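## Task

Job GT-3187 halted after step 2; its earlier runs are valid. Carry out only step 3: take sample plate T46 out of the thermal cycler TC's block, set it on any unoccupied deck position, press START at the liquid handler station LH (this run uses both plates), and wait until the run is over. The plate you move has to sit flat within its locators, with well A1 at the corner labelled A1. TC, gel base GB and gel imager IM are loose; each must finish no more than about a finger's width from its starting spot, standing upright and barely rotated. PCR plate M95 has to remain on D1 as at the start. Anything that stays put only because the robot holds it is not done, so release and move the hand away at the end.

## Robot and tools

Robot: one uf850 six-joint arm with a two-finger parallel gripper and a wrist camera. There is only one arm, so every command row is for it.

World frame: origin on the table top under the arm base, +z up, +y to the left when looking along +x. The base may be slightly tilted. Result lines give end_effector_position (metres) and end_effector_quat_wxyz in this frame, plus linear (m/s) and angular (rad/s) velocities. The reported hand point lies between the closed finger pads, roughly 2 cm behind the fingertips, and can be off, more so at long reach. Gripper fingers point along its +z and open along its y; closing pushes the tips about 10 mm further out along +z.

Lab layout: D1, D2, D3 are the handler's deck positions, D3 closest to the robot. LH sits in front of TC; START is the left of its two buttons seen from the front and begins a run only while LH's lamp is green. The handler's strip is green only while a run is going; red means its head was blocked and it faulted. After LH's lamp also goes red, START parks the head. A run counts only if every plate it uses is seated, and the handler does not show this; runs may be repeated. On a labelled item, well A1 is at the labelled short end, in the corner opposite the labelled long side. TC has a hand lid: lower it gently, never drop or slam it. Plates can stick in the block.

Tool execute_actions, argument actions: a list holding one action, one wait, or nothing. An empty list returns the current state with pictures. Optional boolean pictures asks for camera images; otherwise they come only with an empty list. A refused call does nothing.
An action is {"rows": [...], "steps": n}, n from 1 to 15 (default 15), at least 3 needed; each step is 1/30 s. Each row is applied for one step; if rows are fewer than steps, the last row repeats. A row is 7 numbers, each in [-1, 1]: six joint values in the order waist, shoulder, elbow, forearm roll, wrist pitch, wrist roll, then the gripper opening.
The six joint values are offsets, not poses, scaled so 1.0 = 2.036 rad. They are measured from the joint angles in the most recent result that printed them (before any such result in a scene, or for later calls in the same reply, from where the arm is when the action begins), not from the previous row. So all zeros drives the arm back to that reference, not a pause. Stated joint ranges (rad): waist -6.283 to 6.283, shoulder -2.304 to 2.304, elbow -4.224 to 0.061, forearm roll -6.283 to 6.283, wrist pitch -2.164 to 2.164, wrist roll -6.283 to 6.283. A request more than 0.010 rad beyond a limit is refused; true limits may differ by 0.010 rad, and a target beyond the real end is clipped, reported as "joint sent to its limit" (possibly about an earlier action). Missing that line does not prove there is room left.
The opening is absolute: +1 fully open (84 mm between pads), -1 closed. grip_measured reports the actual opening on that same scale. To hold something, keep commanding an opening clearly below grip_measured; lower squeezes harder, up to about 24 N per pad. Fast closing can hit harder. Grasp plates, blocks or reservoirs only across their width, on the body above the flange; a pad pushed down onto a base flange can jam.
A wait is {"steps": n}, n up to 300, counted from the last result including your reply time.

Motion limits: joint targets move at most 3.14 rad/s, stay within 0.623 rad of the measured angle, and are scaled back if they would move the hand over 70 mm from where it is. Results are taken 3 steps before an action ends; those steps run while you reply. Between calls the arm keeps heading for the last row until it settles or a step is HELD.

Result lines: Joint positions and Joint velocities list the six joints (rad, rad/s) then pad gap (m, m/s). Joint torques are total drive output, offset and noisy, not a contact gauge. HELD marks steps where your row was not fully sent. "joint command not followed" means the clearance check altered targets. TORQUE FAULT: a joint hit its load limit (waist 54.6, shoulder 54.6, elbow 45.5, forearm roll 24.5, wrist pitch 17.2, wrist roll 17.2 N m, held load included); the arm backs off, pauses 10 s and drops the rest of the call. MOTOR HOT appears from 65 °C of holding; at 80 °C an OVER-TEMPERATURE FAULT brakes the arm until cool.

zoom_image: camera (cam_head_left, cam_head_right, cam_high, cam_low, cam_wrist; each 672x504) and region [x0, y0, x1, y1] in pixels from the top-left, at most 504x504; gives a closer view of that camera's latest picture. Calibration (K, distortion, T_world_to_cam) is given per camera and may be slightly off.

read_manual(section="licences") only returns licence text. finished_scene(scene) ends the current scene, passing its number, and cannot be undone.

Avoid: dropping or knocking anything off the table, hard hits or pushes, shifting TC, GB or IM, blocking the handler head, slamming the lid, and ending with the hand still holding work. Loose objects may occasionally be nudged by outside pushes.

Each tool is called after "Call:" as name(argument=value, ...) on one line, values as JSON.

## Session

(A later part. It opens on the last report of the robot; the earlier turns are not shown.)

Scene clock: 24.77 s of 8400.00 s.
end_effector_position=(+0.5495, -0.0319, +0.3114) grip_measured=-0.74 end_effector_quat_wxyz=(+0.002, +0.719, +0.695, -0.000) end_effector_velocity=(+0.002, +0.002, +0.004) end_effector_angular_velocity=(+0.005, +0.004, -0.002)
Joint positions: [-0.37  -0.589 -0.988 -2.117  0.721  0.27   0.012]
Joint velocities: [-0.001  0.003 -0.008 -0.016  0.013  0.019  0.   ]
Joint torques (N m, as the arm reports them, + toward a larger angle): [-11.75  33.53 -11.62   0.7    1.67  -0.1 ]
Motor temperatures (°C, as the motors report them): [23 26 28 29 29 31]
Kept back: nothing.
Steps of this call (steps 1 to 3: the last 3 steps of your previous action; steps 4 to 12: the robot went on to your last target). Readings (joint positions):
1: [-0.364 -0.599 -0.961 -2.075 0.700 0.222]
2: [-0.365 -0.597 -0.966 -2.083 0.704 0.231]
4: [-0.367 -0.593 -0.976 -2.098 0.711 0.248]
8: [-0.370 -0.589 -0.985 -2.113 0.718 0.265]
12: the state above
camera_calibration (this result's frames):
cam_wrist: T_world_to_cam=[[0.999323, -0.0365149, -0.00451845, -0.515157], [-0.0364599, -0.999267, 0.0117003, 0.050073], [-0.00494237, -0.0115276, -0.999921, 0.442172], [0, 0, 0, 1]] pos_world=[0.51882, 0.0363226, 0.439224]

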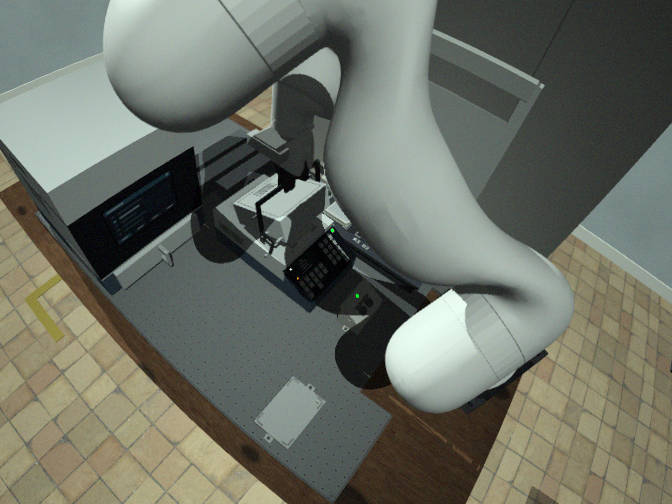

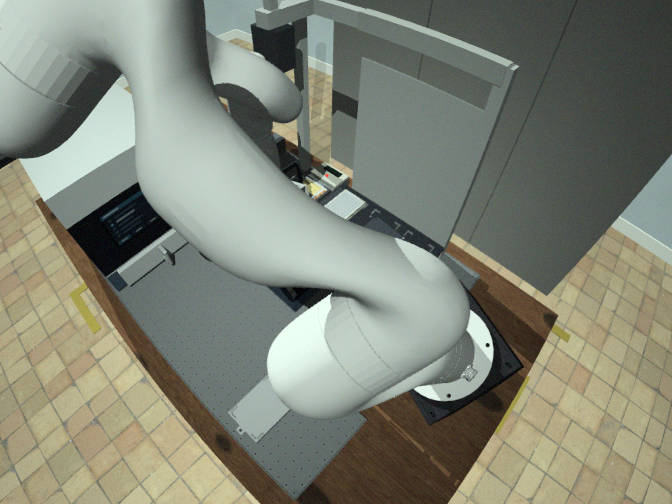

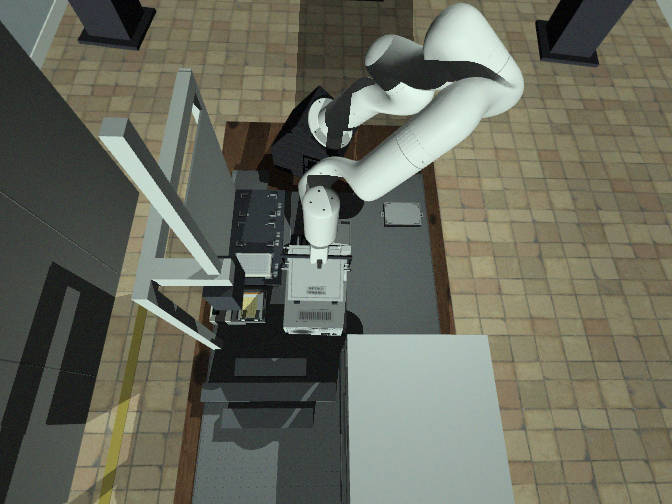

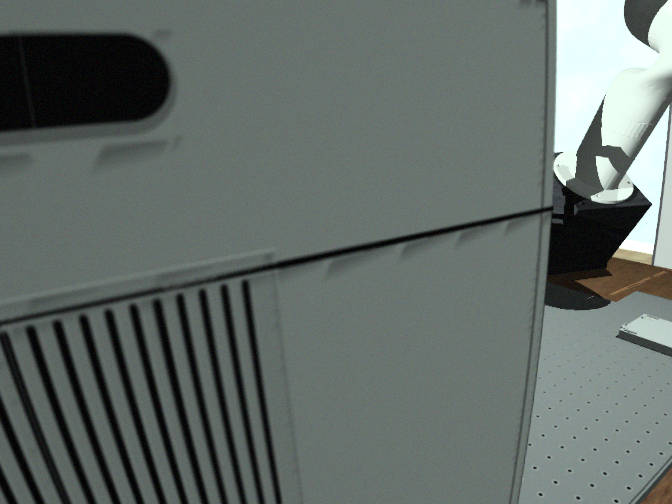

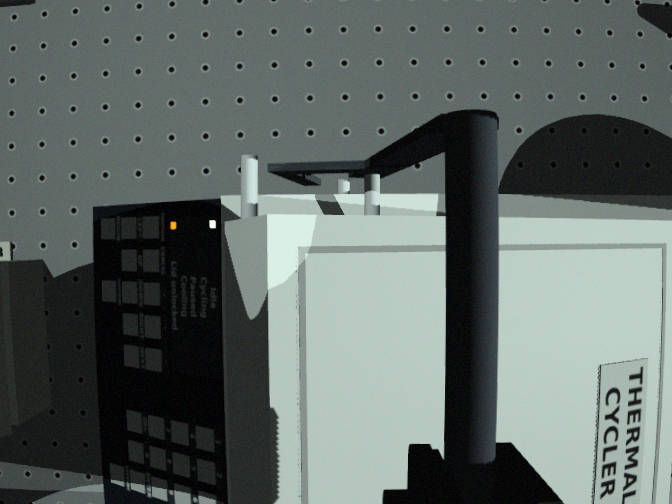

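Call:
execute_actions(actions=[{"rows": [[0,-0.0008,-0.0057,-0.0039,0.0027,0.0054,-0.95],[0,-0.0017,-0.0115,-0.0078,0.0054,0.0109,-0.95],[0,-0.0027,-0.0172,-0.0117,0.008,0.0163,-0.95],[0.0001,-0.0038,-0.0229,-0.0156,0.0107,0.0218,-0.95],[0.0001,-0.0049,-0.0287,-0.0195,0.0134,0.0272,-0.95],[0.0002,-0.006,-0.0344,-0.0234,0.0161,0.0327,-0.95],[0.0003,-0.0072,-0.0401,-0.0273,0.0188,0.0381,-0.95],[0.0003,-0.0084,-0.0459,-0.0313,0.0214,0.0436,-0.95],[0.0004,-0.0096,-0.0516,-0.0352,0.0241,0.049,-0.95],[0.0005,-0.0108,-0.0573,-0.0391,0.0268,0.0545,-0.95],[0.0006,-0.012,-0.0631,-0.043,0.0295,0.0599,-0.95],[0.0007,-0.0133,-0.0688,-0.0469,0.0322,0.0654,-0.95],[0.0007,-0.0146,-0.0745,-0.0508,0.0348,0.0708,-0.95],[0.0008,-0.0159,-0.0803,-0.0547,0.0375,0.0763,-0.95],[0.0009,-0.0172,-0.0860,-0.0586,0.0402,0.0817,-0.95]], "steps": 15}])

Call:
execute_actions(actions=[{"steps": 13}])

Scene clock: 25.97 s of 8400.00 s.
end_effector_position=(+0.5781, -0.0321, +0.3265) grip_measured=-0.74 end_effector_quat_wxyz=(+0.001, +0.719, +0.695, +0.002) end_effector_velocity=(+0.110, -0.003, +0.059) end_effector_angular_velocity=(+0.005, +0.003, +0.003)
Joint positions: [-0.369 -0.603 -1.069 -2.173  0.761  0.347  0.012]
Joint velocities: [ 0.006 -0.068 -0.331 -0.226  0.152  0.314 -0.   ]
Joint torques (N m, as the arm reports them, + toward a larger angle): [-14.78  34.11 -14.29   0.53   2.11   0.07]
Motor temperatures (°C, as the motors report them): [23 26 28 29 29 31]
Steps of this call (steps 1 to 24: the robot went on to your last target; steps 25 to 36: the first 12 steps of this action). Readings (joint positions):
25: [-0.370 -0.588 -0.989 -2.119 0.724 0.272]
26: [-0.370 -0.588 -0.989 -2.119 0.724 0.272]
28: [-0.370 -0.589 -0.996 -2.124 0.728 0.279]
32: [-0.370 -0.595 -1.027 -2.144 0.742 0.308]
36: the state above

Scene clock: 26.40 s of 8400.00 s.
end_effector_position=(+0.6070, -0.0331, +0.3431) grip_measured=-0.74 end_effector_quat_wxyz=(+0.000, +0.719, +0.695, +0.001) end_effector_velocity=(+0.008, -0.001, +0.004) end_effector_angular_velocity=(-0.001, +0.003, -0.002)
Joint positions: [-0.368 -0.623 -1.16  -2.234  0.803  0.433  0.012]
Joint velocities: [ 0.    -0.008 -0.027 -0.02   0.012  0.028  0.   ]
Joint torques (N m, as the arm reports them, + toward a larger angle): [-19.52  30.25 -14.06   0.72   1.02   0.24]
Motor temperatures (°C, as the motors report them): [23 26 29 29 29 31]
Kept back: nothing.
Steps of this call (steps 1 to 3: the last 3 steps of your previous action; steps 4 to 13: the robot went on to your last target). Readings (joint positions):
1: [-0.369 -0.606 -1.081 -2.181 0.766 0.358]
2: [-0.369 -0.608 -1.092 -2.188 0.771 0.369]
4: [-0.369 -0.613 -1.115 -2.204 0.782 0.390]
8: [-0.368 -0.620 -1.148 -2.226 0.797 0.421]
13: the state above

Call:
execute_actions(actions=[{"rows": [[0.0007,-0.003,-0.008,-0.003,0.0023,0.0055,-0.95],[0.0015,-0.006,-0.0155,-0.0055,0.0045,0.0103,-0.95],[0.0024,-0.009,-0.023,-0.008,0.0068,0.015,-0.95],[0.0033,-0.0122,-0.030,-0.0105,0.0091,0.0197,-0.95],[0.0042,-0.0155,-0.0374,-0.013,0.0114,0.0245,-0.95],[0.0051,-0.0188,-0.0449,-0.0155,0.0136,0.0293,-0.95],[0.006,-0.0221,-0.0524,-0.018,0.0159,0.034,-0.95],[0.007,-0.0254,-0.0599,-0.0203,0.0182,0.0388,-0.95],[0.0079,-0.0288,-0.0674,-0.0227,0.0205,0.0436,-0.95],[0.0089,-0.0322,-0.0749,-0.0251,0.0227,0.0483,-0.95],[0.0099,-0.0356,-0.0824,-0.0275,0.025,0.0531,-0.95],[0.0108,-0.039,-0.0898,-0.03,0.0273,0.0579,-0.95],[0.0118,-0.0425,-0.0973,-0.0324,0.0296,0.0627,-0.95],[0.0128,-0.046,-0.1048,-0.0348,0.0318,0.0674,-0.95],[0.0138,-0.0495,-0.1123,-0.0372,0.0341,0.0722,-0.95]], "steps": 15}])

Call:
execute_actions(actions=[{"steps": 14}], pictures=true)

Scene clock: 27.07 s of 8400.00 s.
end_effector_position=(+0.6405, -0.0343, +0.3488) grip_measured=-0.74 end_effector_quat_wxyz=(+0.000, +0.719, +0.695, +0.001) end_effector_velocity=(+0.132, -0.004, +0.018) end_effector_angular_velocity=(-0.001, +0.000, +0.001)
Joint positions: [-0.356 -0.668 -1.266 -2.27   0.836  0.502  0.012]
Joint velocities: [ 0.054 -0.191 -0.431 -0.14   0.131  0.274 -0.   ]
Joint torques (N m, as the arm reports them, + toward a larger angle): [-18.49  34.25 -15.39   1.29  -0.51   0.23]
Motor temperatures (°C, as the motors report them): [23 26 29 29 29 31]
Steps of this call (steps 1 to 8: the robot went on to your last target; steps 9 to 20: the first 12 steps of this action). Readings (joint positions):
9: [-0.368 -0.623 -1.163 -2.236 0.804 0.436]
10: [-0.368 -0.624 -1.164 -2.237 0.804 0.437]
12: [-0.367 -0.627 -1.172 -2.239 0.807 0.442]
16: [-0.363 -0.644 -1.212 -2.252 0.819 0.467]
20: the state above

Scene clock: 27.53 s of 8400.00 s.
end_effector_position=(+0.6762, -0.0352, +0.3531) grip_measured=-0.74 end_effector_quat_wxyz=(+0.001, +0.719, +0.695, +0.000) end_effector_velocity=(+0.006, -0.000, -0.001) end_effector_angular_velocity=(+0.001, +0.005, -0.002)
Joint positions: [-0.341 -0.722 -1.386 -2.309  0.871  0.578  0.012]
Joint velocities: [ 0.004 -0.014 -0.025 -0.01   0.009  0.018  0.   ]
Joint torques (N m, as the arm reports them, + toward a larger angle): [-25.84  29.07 -12.39  -1.97  -0.39   0.  ]
Motor temperatures (°C, as the motors report them): [23 26 29 29 29 31]
Kept back: nothing.
Steps of this call (steps 1 to 3: the last 3 steps of your previous action; steps 4 to 14: the robot went on to your last target). Readings (joint positions):
1: [-0.354 -0.674 -1.280 -2.275 0.840 0.511]
2: [-0.352 -0.681 -1.295 -2.280 0.845 0.520]
4: [-0.348 -0.694 -1.325 -2.289 0.854 0.539]
8: [-0.343 -0.714 -1.369 -2.303 0.866 0.567]
14: the state above
camera_calibration (this result's frames):
cam_wrist: T_world_to_cam=[[0.999349, -0.0357673, -0.00471996, -0.641566], [-0.0357203, -0.999315, 0.00969665, 0.0510661], [-0.00506355, -0.00952173, -0.999942, 0.484581], [0, 0, 0, 1]] pos_world=[0.645427, 0.0326981, 0.481029]

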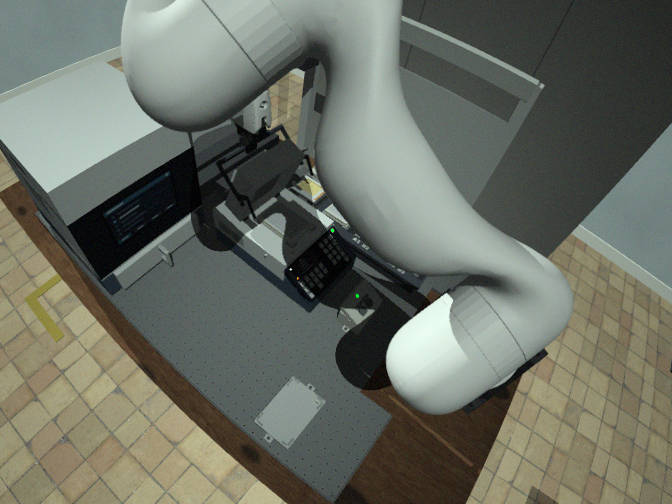

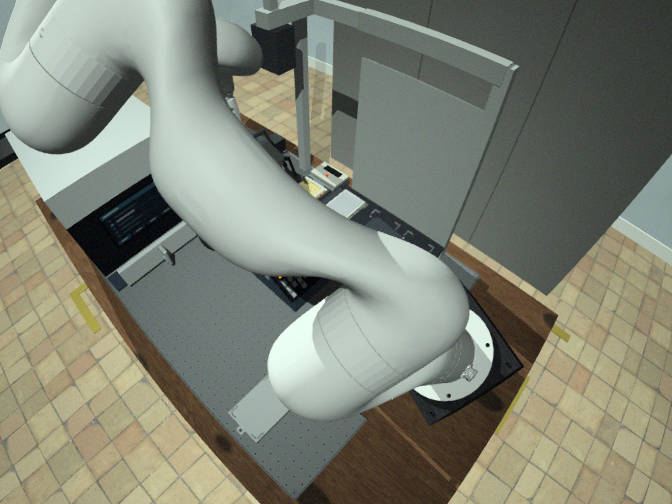

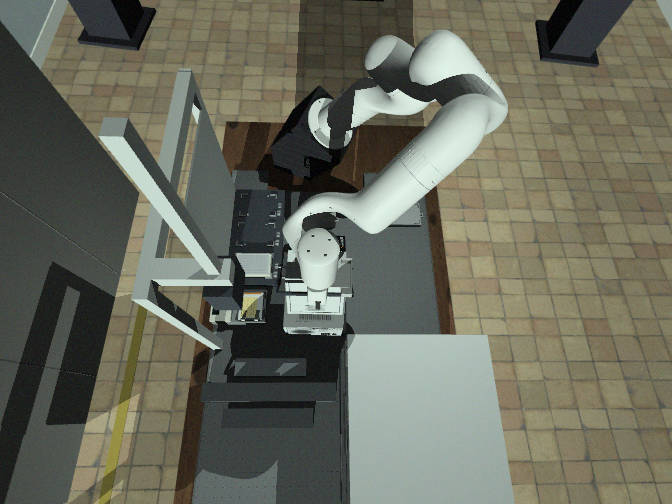

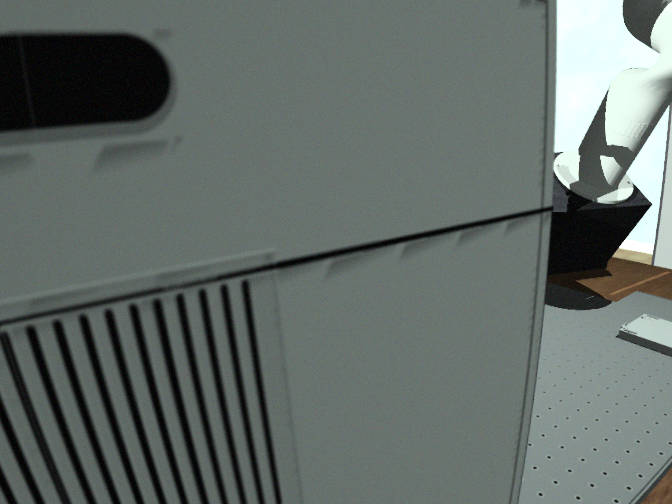

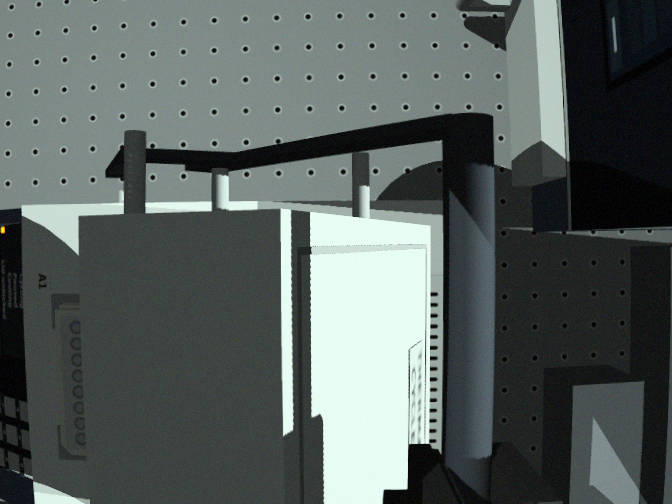

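Call:
execute_actions(actions=[])

Scene clock: 28.60 s of 8400.00 s.
end_effector_position=(+0.6767, -0.0353, +0.3529) grip_measured=-0.74 end_effector_quat_wxyz=(+0.001, +0.719, +0.695, +0.000) end_effector_velocity=(+0.000, -0.000, +0.000) end_effector_angular_velocity=(-0.001, -0.001, +0.001)
Joint positions: [-0.34  -0.723 -1.388 -2.31   0.872  0.58   0.012]
Joint velocities: [-0.    -0.    -0.    -0.    -0.001 -0.001 -0.   ]
Joint torques (N m, as the arm reports them, + toward a larger angle): [-16.58  32.49 -11.24  -1.18  -0.43   0.36]
Motor temperatures (°C, as the motors report them): [23 26 29 29 29 31]
Kept back: nothing.
Steps of this call (steps 1 to 30: the robot went on to your last target; steps 31 to 32: nothing new was sent). Readings (joint positions):
1: [-0.340 -0.722 -1.387 -2.309 0.872 0.579]
2: [-0.340 -0.722 -1.387 -2.309 0.872 0.579]
4: [-0.340 -0.723 -1.388 -2.310 0.872 0.579]
8: [-0.340 -0.723 -1.388 -2.310 0.872 0.580]
32: the state above
The arm was judged still, so your last target was given up. Only a new action makes it travel on or press farther. Fingers that are still opening or closing keep moving.
camera_calibration (this result's frames):
cam_wrist: T_world_to_cam=[[0.999337, -0.0359912, -0.00540558, -0.641898], [-0.0359381, -0.999308, 0.00961826, 0.0511917], [-0.00574801, -0.00941762, -0.999939, 0.484879], [0, 0, 0, 1]] pos_world=[0.646099, 0.03262, 0.480887]

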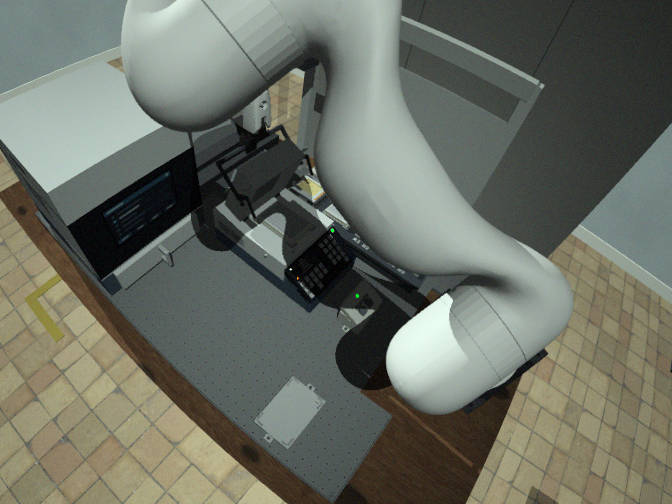

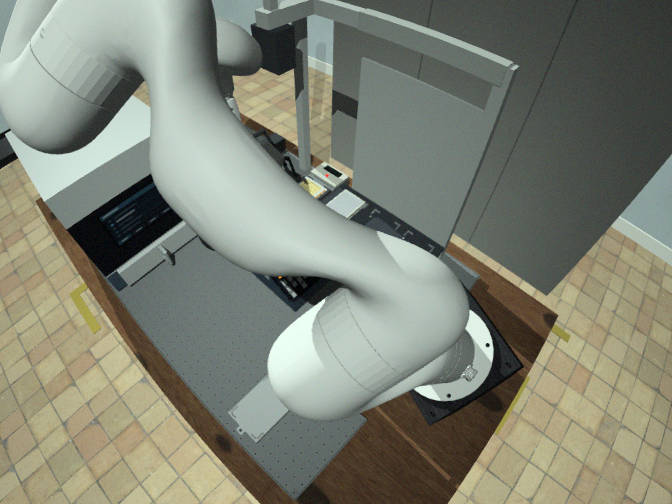

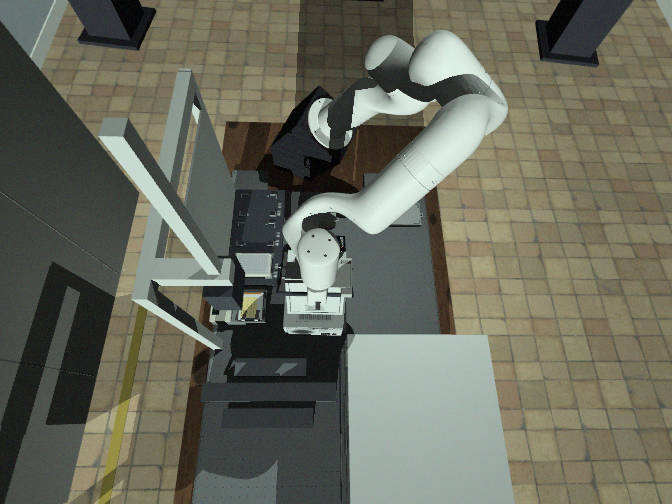

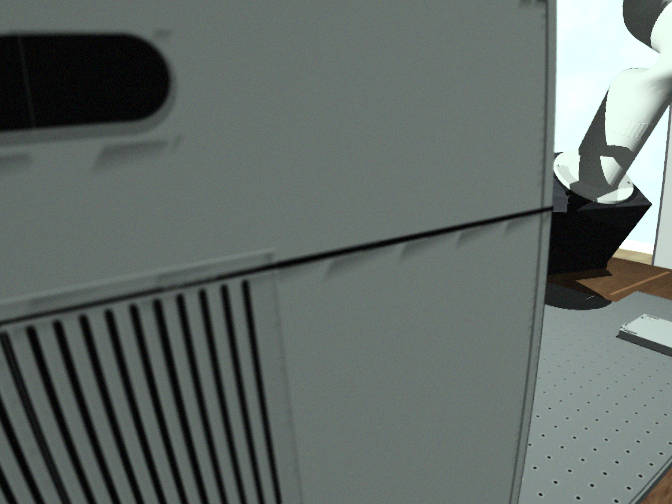

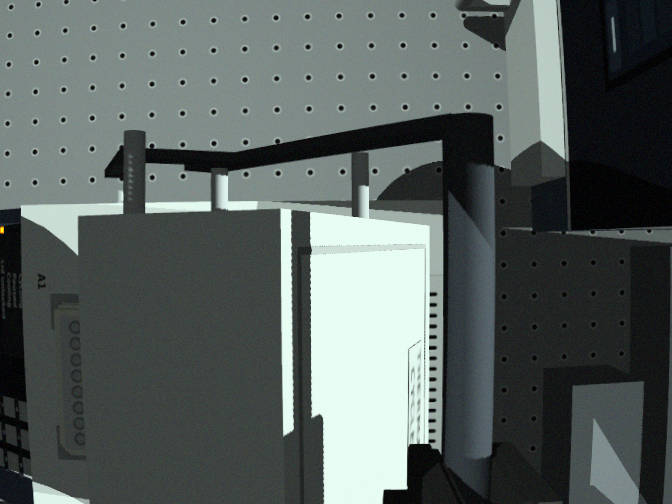

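Call:
zoom_image(camera="cam_head_left", region=[180, 80, 380, 300])

Call:
execute_actions(actions=[{"rows": [[0.002,-0.0064,-0.0106,-0.0017,0.002,0.005,-0.95],[0.004,-0.0128,-0.0213,-0.0034,0.004,0.010,-0.95],[0.006,-0.019,-0.032,-0.005,0.006,0.015,-0.95],[0.008,-0.0255,-0.0425,-0.0068,0.008,0.020,-0.95],[0.010,-0.032,-0.053,-0.0085,0.010,0.0255,-0.95]], "steps": 15}], pictures=true)

Region (180, 80, 380, 300) of cam_head_left's 672x504 image, scaled by 2.291, with more detail than that image has; it fills the left 458 columns of this view, and the rest is white.

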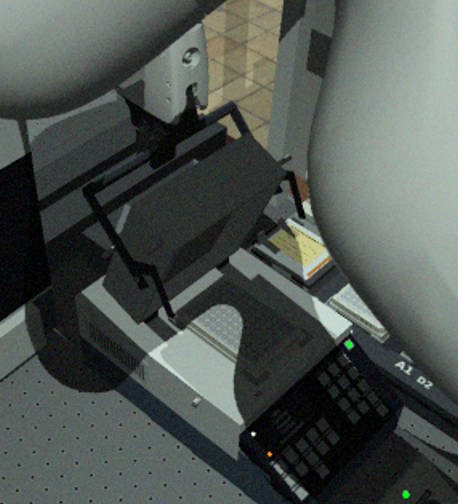

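Scene clock: 29.20 s of 8400.00 s.
end_effector_position=(+0.7036, -0.0362, +0.3454) grip_measured=-0.74 end_effector_quat_wxyz=(-0.000, +0.719, +0.695, +0.000) end_effector_velocity=(+0.033, -0.001, -0.006) end_effector_angular_velocity=(-0.002, -0.004, -0.002)
Joint positions: [-0.322 -0.781 -1.484 -2.325  0.891  0.626  0.012]
Joint velocities: [ 0.02  -0.067 -0.118 -0.019  0.022  0.059  0.   ]
Joint torques (N m, as the arm reports them, + toward a larger angle): [-22.61  31.9  -10.29  -1.03  -1.05   0.02]
Motor temperatures (°C, as the motors report them): [23 26 29 29 29 31]
Steps of this call (steps 1 to 6: nothing new was sent; steps 7 to 18: the first 12 steps of this action). Readings (joint positions):
7: [-0.340 -0.723 -1.389 -2.310 0.872 0.580]
8: [-0.340 -0.724 -1.390 -2.310 0.873 0.581]
10: [-0.338 -0.732 -1.402 -2.312 0.875 0.587]
14: [-0.328 -0.763 -1.454 -2.320 0.885 0.611]
18: the state above
camera_calibration (this result's frames):
cam_wrist: T_world_to_cam=[[0.999344, -0.0356362, -0.00638588, -0.668451], [-0.0355813, -0.99933, 0.00852157, 0.0514389], [-0.00668528, -0.00828876, -0.999943, 0.478199], [0, 0, 0, 1]] pos_world=[0.67304, 0.0315471, 0.473464]

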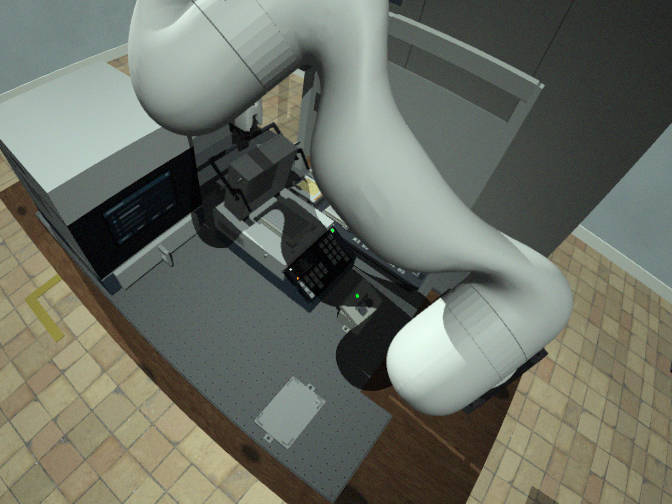

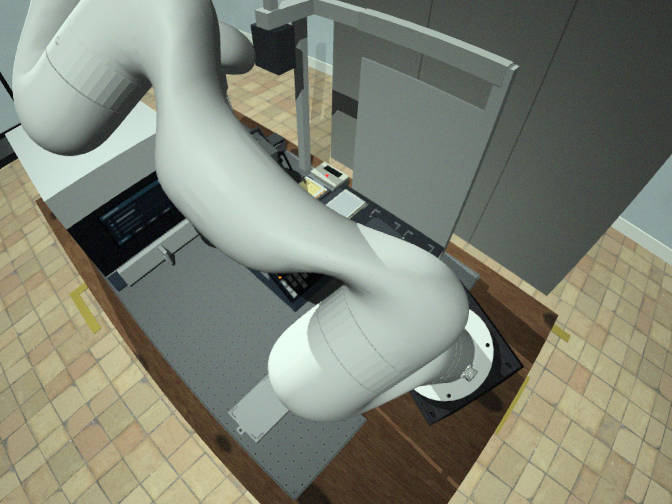

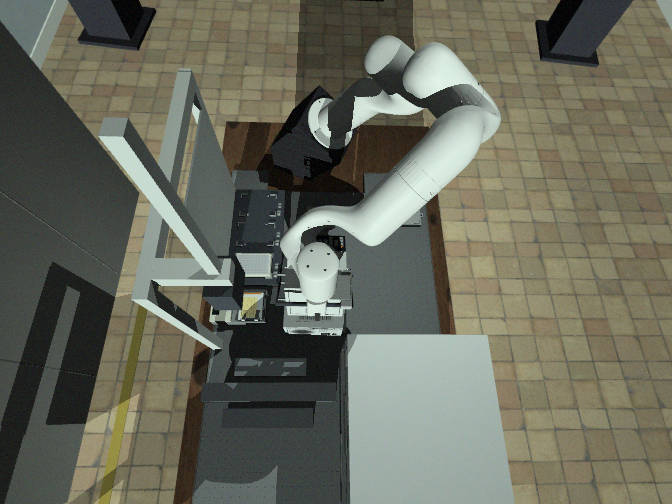

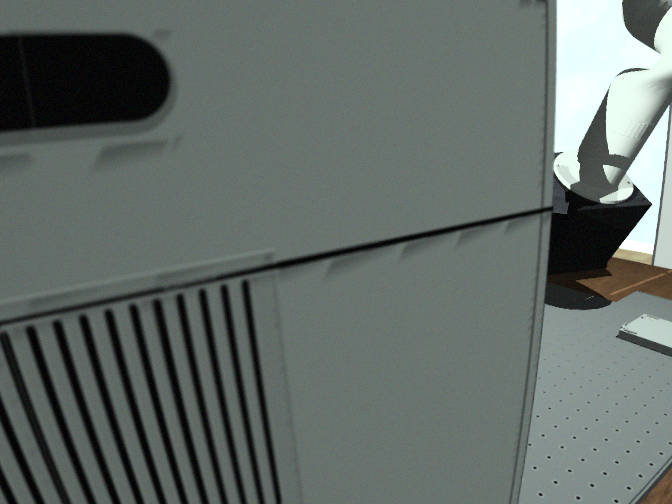

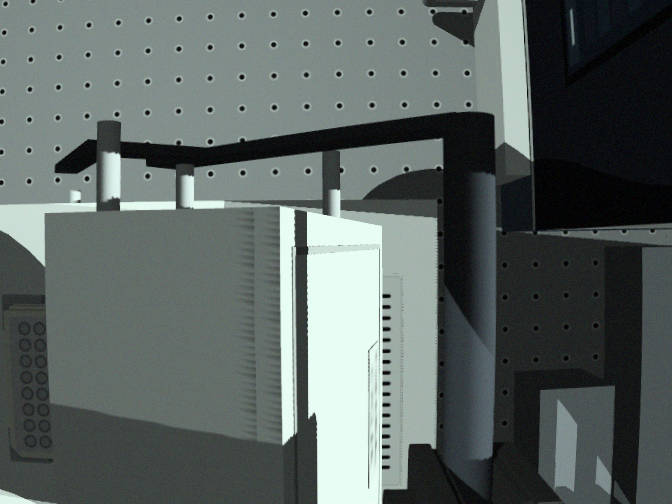

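Call:
execute_actions(actions=[{"rows": [[0.002,-0.007,-0.012,-0.002,0.002,0.006,-0.95],[0.0045,-0.014,-0.024,-0.004,0.004,0.0115,-0.95],[0.0065,-0.021,-0.0355,-0.0057,0.0063,0.017,-0.95],[0.009,-0.028,-0.047,-0.0076,0.0084,0.023,-0.95],[0.011,-0.0353,-0.0592,-0.0095,0.0104,0.0285,-0.95]], "steps": 15}], pictures=true)

Scene clock: 30.17 s of 8400.00 s.
end_effector_position=(+0.7326, -0.0368, +0.3366) grip_measured=-0.74 end_effector_quat_wxyz=(+0.001, +0.719, +0.695, -0.000) end_effector_velocity=(+0.035, -0.000, -0.006) end_effector_angular_velocity=(-0.006, -0.010, -0.000)
Joint positions: [-0.302 -0.846 -1.592 -2.342  0.908  0.678  0.012]
Joint velocities: [ 0.02  -0.071 -0.128 -0.02   0.02   0.062  0.   ]
Joint torques (N m, as the arm reports them, + toward a larger angle): [-24.37  30.39 -11.49  -1.75  -0.19  -0.24]
Motor temperatures (°C, as the motors report them): [23 26 29 29 29 31]
Steps of this call (steps 1 to 3: the last 3 steps of your previous action; steps 4 to 17: the robot went on to your last target; steps 18 to 29: the first 12 steps of this action). Readings (joint positions):
18: [-0.320 -0.788 -1.496 -2.327 0.893 0.632]
19: [-0.320 -0.789 -1.498 -2.327 0.893 0.633]
21: [-0.318 -0.795 -1.508 -2.329 0.895 0.638]
25: [-0.308 -0.827 -1.559 -2.337 0.904 0.662]
29: the state above
camera_calibration (this result's frames):
cam_wrist: T_world_to_cam=[[0.999357, -0.0355364, -0.00486367, -0.698104], [-0.0354835, -0.999314, 0.0105711, 0.0511449], [-0.00523599, -0.0103917, -0.999932, 0.468471], [0, 0, 0, 1]] pos_world=[0.701922, 0.0311699, 0.464504]

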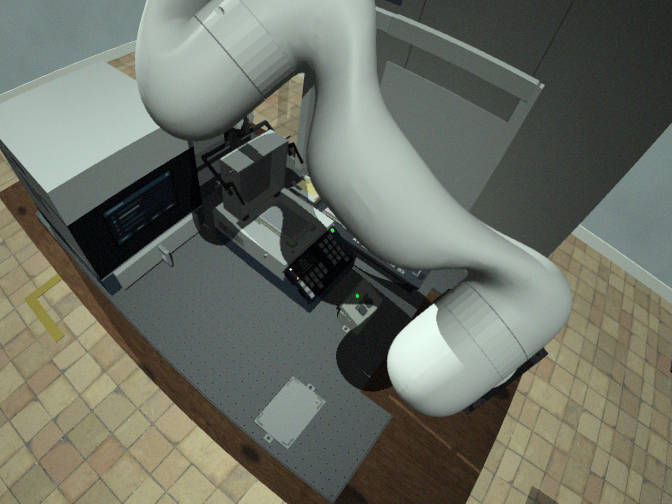

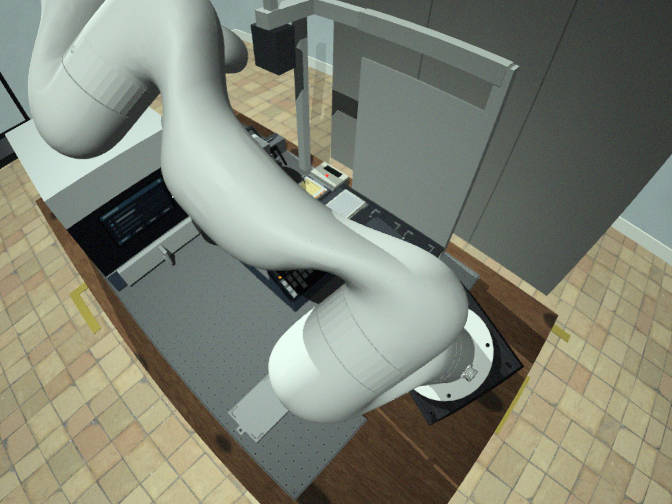

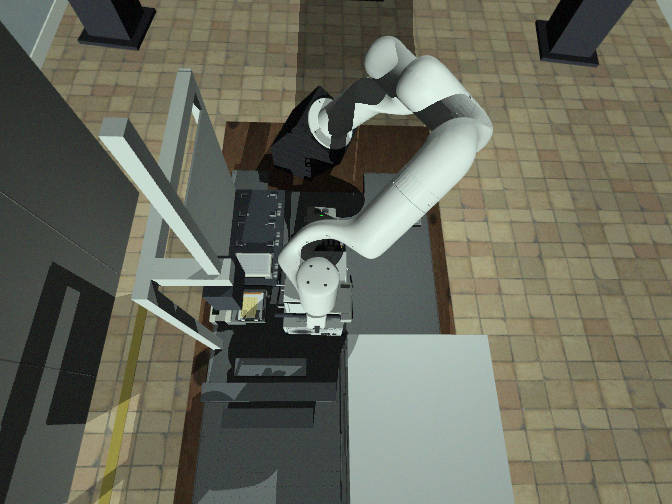

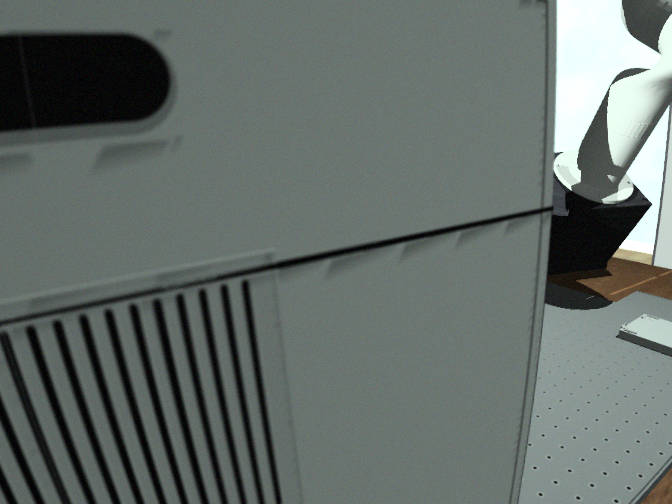

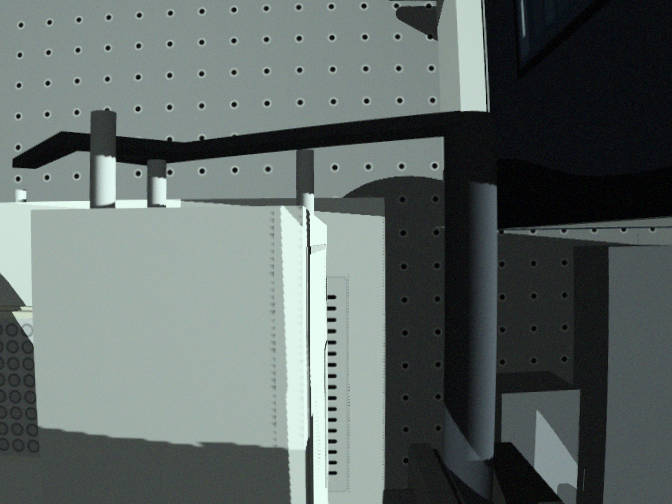

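Call:
execute_actions(actions=[{"rows": [[0.0025,-0.007,-0.012,-0.002,0.003,0.0055,-0.95],[0.004,-0.012,-0.020,-0.003,0.0045,0.009,-0.95],[0.0055,-0.017,-0.027,-0.0045,0.006,0.0125,-0.95],[0.0065,-0.0215,-0.033,-0.006,0.0075,0.016,-0.95]], "steps": 15}], pictures=true)

Scene clock: 30.97 s of 8400.00 s.
end_effector_position=(+0.7425, -0.0367, +0.3258) grip_measured=-0.74 end_effector_quat_wxyz=(-0.007, +0.720, +0.693, -0.003) end_effector_velocity=(+0.014, +0.000, +0.000) end_effector_angular_velocity=(-0.006, -0.008, -0.000)
Joint positions: [-0.289 -0.888 -1.648 -2.355  0.927  0.708  0.012]
Joint velocities: [ 0.006 -0.021 -0.045 -0.008  0.004  0.024 -0.001]
Joint torques (N m, as the arm reports them, + toward a larger angle): [-24.62  55.38 -32.64   5.73  -4.45  -0.17]
Motor temperatures (°C, as the motors report them): [23 26 29 29 29 31]
Steps of this call (steps 1 to 3: the last 3 steps of your previous action; steps 4 to 12: the robot went on to your last target; steps 13 to 24: the first 12 steps of this action). Readings (joint positions):
13: [-0.299 -0.854 -1.604 -2.345 0.912 0.684]
14: [-0.299 -0.854 -1.605 -2.345 0.913 0.684]
16: [-0.297 -0.860 -1.612 -2.347 0.915 0.688]
20: [-0.291 -0.880 -1.638 -2.353 0.924 0.701]
24: the state above
camera_calibration (this result's frames):
cam_wrist: T_world_to_cam=[[0.999011, -0.0393996, -0.0206267, -0.702765], [-0.0393265, -0.999219, 0.00393587, 0.0567116], [-0.0207656, -0.0031208, -0.99978, 0.469519], [0, 0, 0, 1]] pos_world=[0.71405, 0.0304439, 0.454697]

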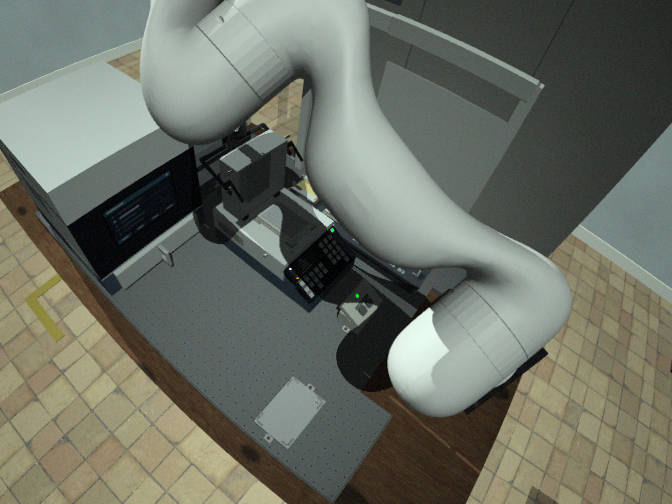

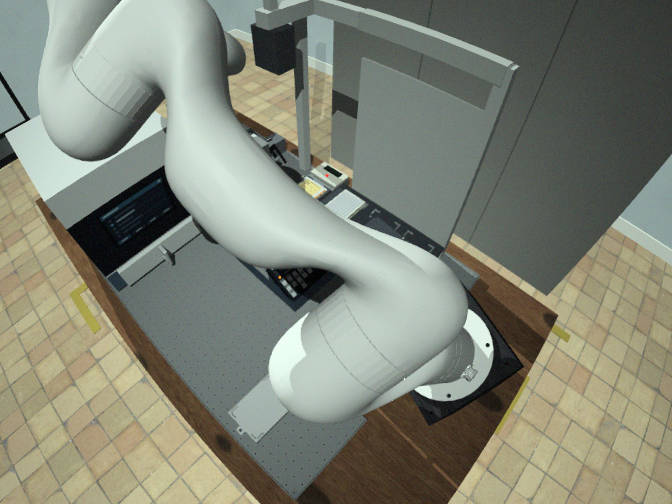

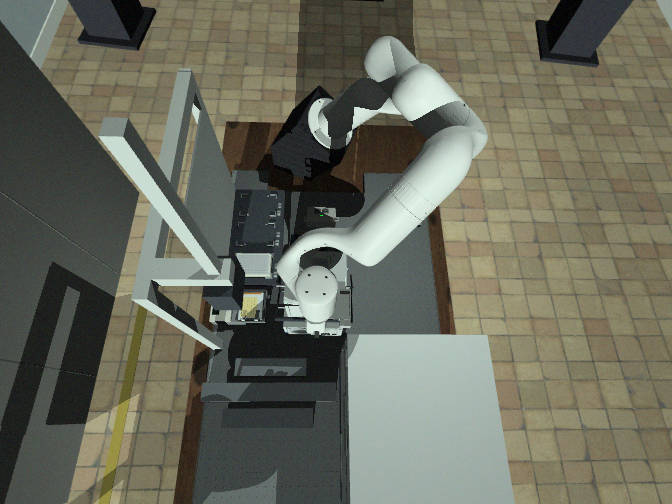

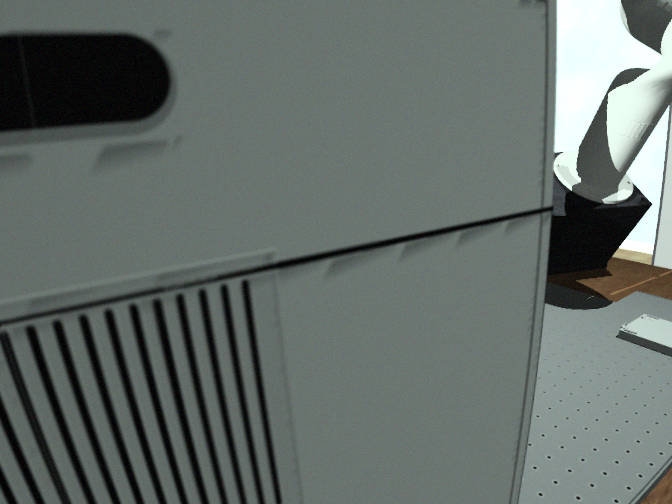

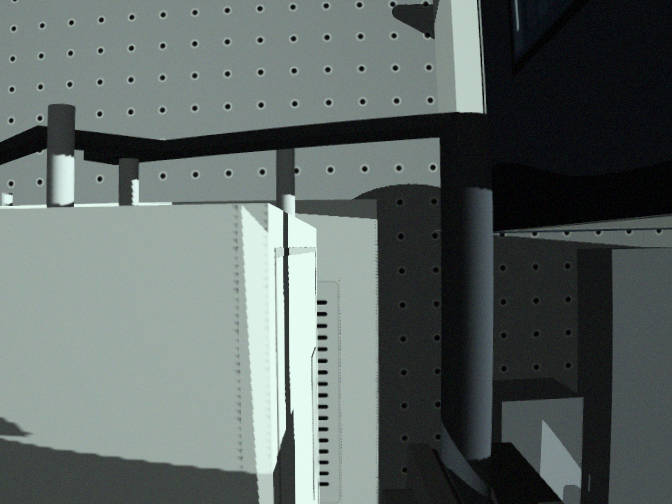

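Call:
execute_actions(actions=[{"rows": [[-0.005,0.0167,0.0216,0.005,-0.0074,-0.012,-0.95]], "steps": 12}], pictures=true)

Scene clock: 31.37 s of 8400.00 s.
end_effector_position=(+0.7367, -0.0368, +0.3342) grip_measured=-0.74 end_effector_quat_wxyz=(+0.000, +0.719, +0.695, -0.001) end_effector_velocity=(-0.009, +0.001, +0.013) end_effector_angular_velocity=(-0.009, -0.021, +0.010)
Joint positions: [-0.298 -0.858 -1.61  -2.346  0.913  0.687  0.012]
Joint velocities: [-0.013  0.048  0.059  0.015 -0.022 -0.037 -0.   ]
Joint torques (N m, as the arm reports them, + toward a larger angle): [-25.5   43.15 -25.39   2.08  -2.18  -0.12]
Motor temperatures (°C, as the motors report them): [23 26 29 29 29 31]
Steps of this call (steps 1 to 3: the last 3 steps of your previous action; steps 4 to 12: the first 9 steps of this action). Readings (joint positions):
4: [-0.289 -0.889 -1.651 -2.356 0.927 0.709]
5: [-0.289 -0.888 -1.650 -2.355 0.926 0.708]
7: [-0.292 -0.877 -1.634 -2.352 0.922 0.700]
11: [-0.297 -0.860 -1.613 -2.347 0.914 0.688]
12: the state above
camera_calibration (this result's frames):
cam_wrist: T_world_to_cam=[[0.999326, -0.0359965, -0.00720437, -0.701422], [-0.0359239, -0.999305, 0.00995633, 0.0519127], [-0.00755776, -0.00969081, -0.999924, 0.467795], [0, 0, 0, 1]] pos_world=[0.70635, 0.0311612, 0.46219]

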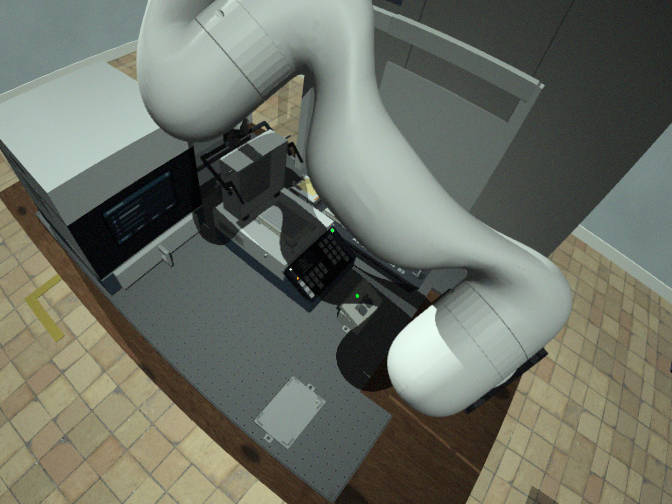

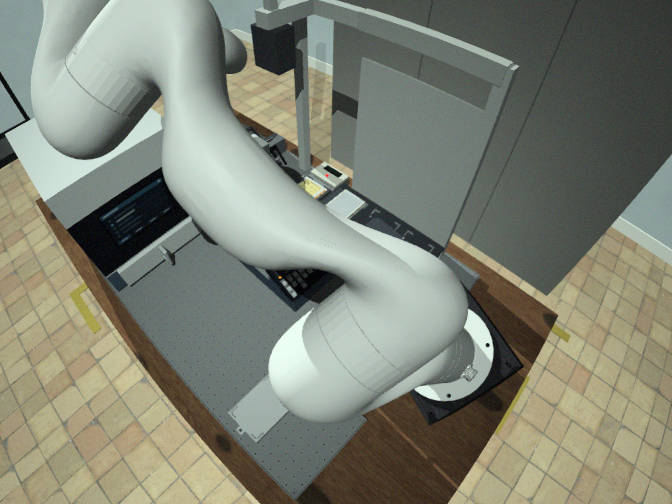

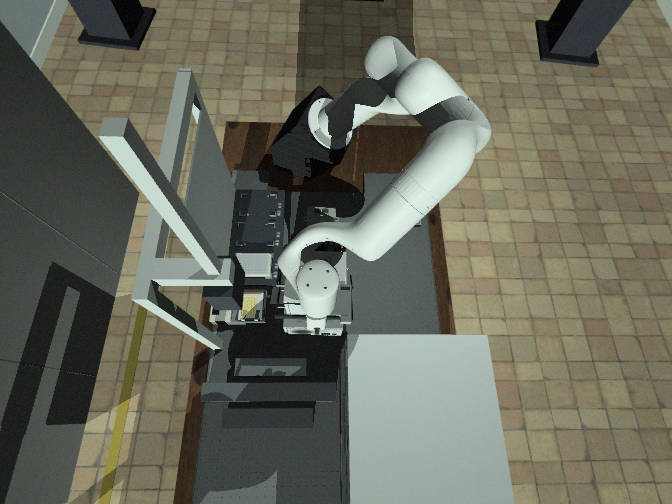

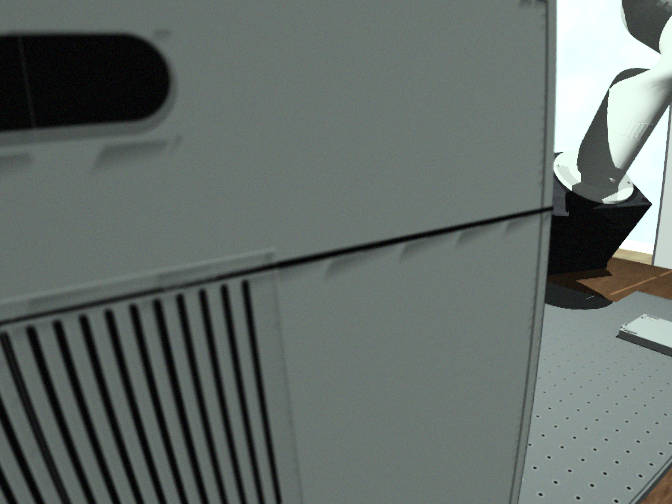

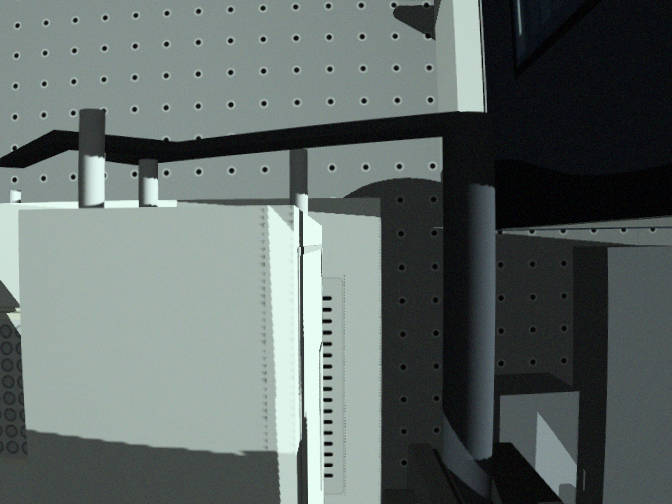

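Call:
execute_actions(actions=[{"rows": [[-0.0015,0.005,0.007,0.0017,-0.002,-0.0035,-0.95]], "steps": 10}])

Scene clock: 31.73 s of 8400.00 s.
end_effector_position=(+0.7349, -0.0367, +0.3366) grip_measured=-0.74 end_effector_quat_wxyz=(+0.002, +0.719, +0.695, +0.000) end_effector_velocity=(-0.003, +0.000, +0.004) end_effector_angular_velocity=(-0.003, -0.007, -0.000)
Joint positions: [-0.3   -0.849 -1.599 -2.343  0.909  0.681  0.012]
Joint velocities: [-0.004  0.015  0.02   0.006 -0.008 -0.009  0.   ]
Joint torques (N m, as the arm reports them, + toward a larger angle): [-23.96  45.63 -20.31   1.54  -1.49  -0.47]
Motor temperatures (°C, as the motors report them): [23 26 29 29 29 31]
Steps of this call (steps 1 to 3: the last 3 steps of your previous action; step 4: the robot went on to your last target; steps 5 to 11: the first 7 steps of this action). Readings (joint positions):
5: [-0.299 -0.854 -1.606 -2.345 0.911 0.684]
6: [-0.299 -0.854 -1.605 -2.345 0.911 0.683]
8: [-0.300 -0.851 -1.602 -2.344 0.910 0.682]
11: the state above


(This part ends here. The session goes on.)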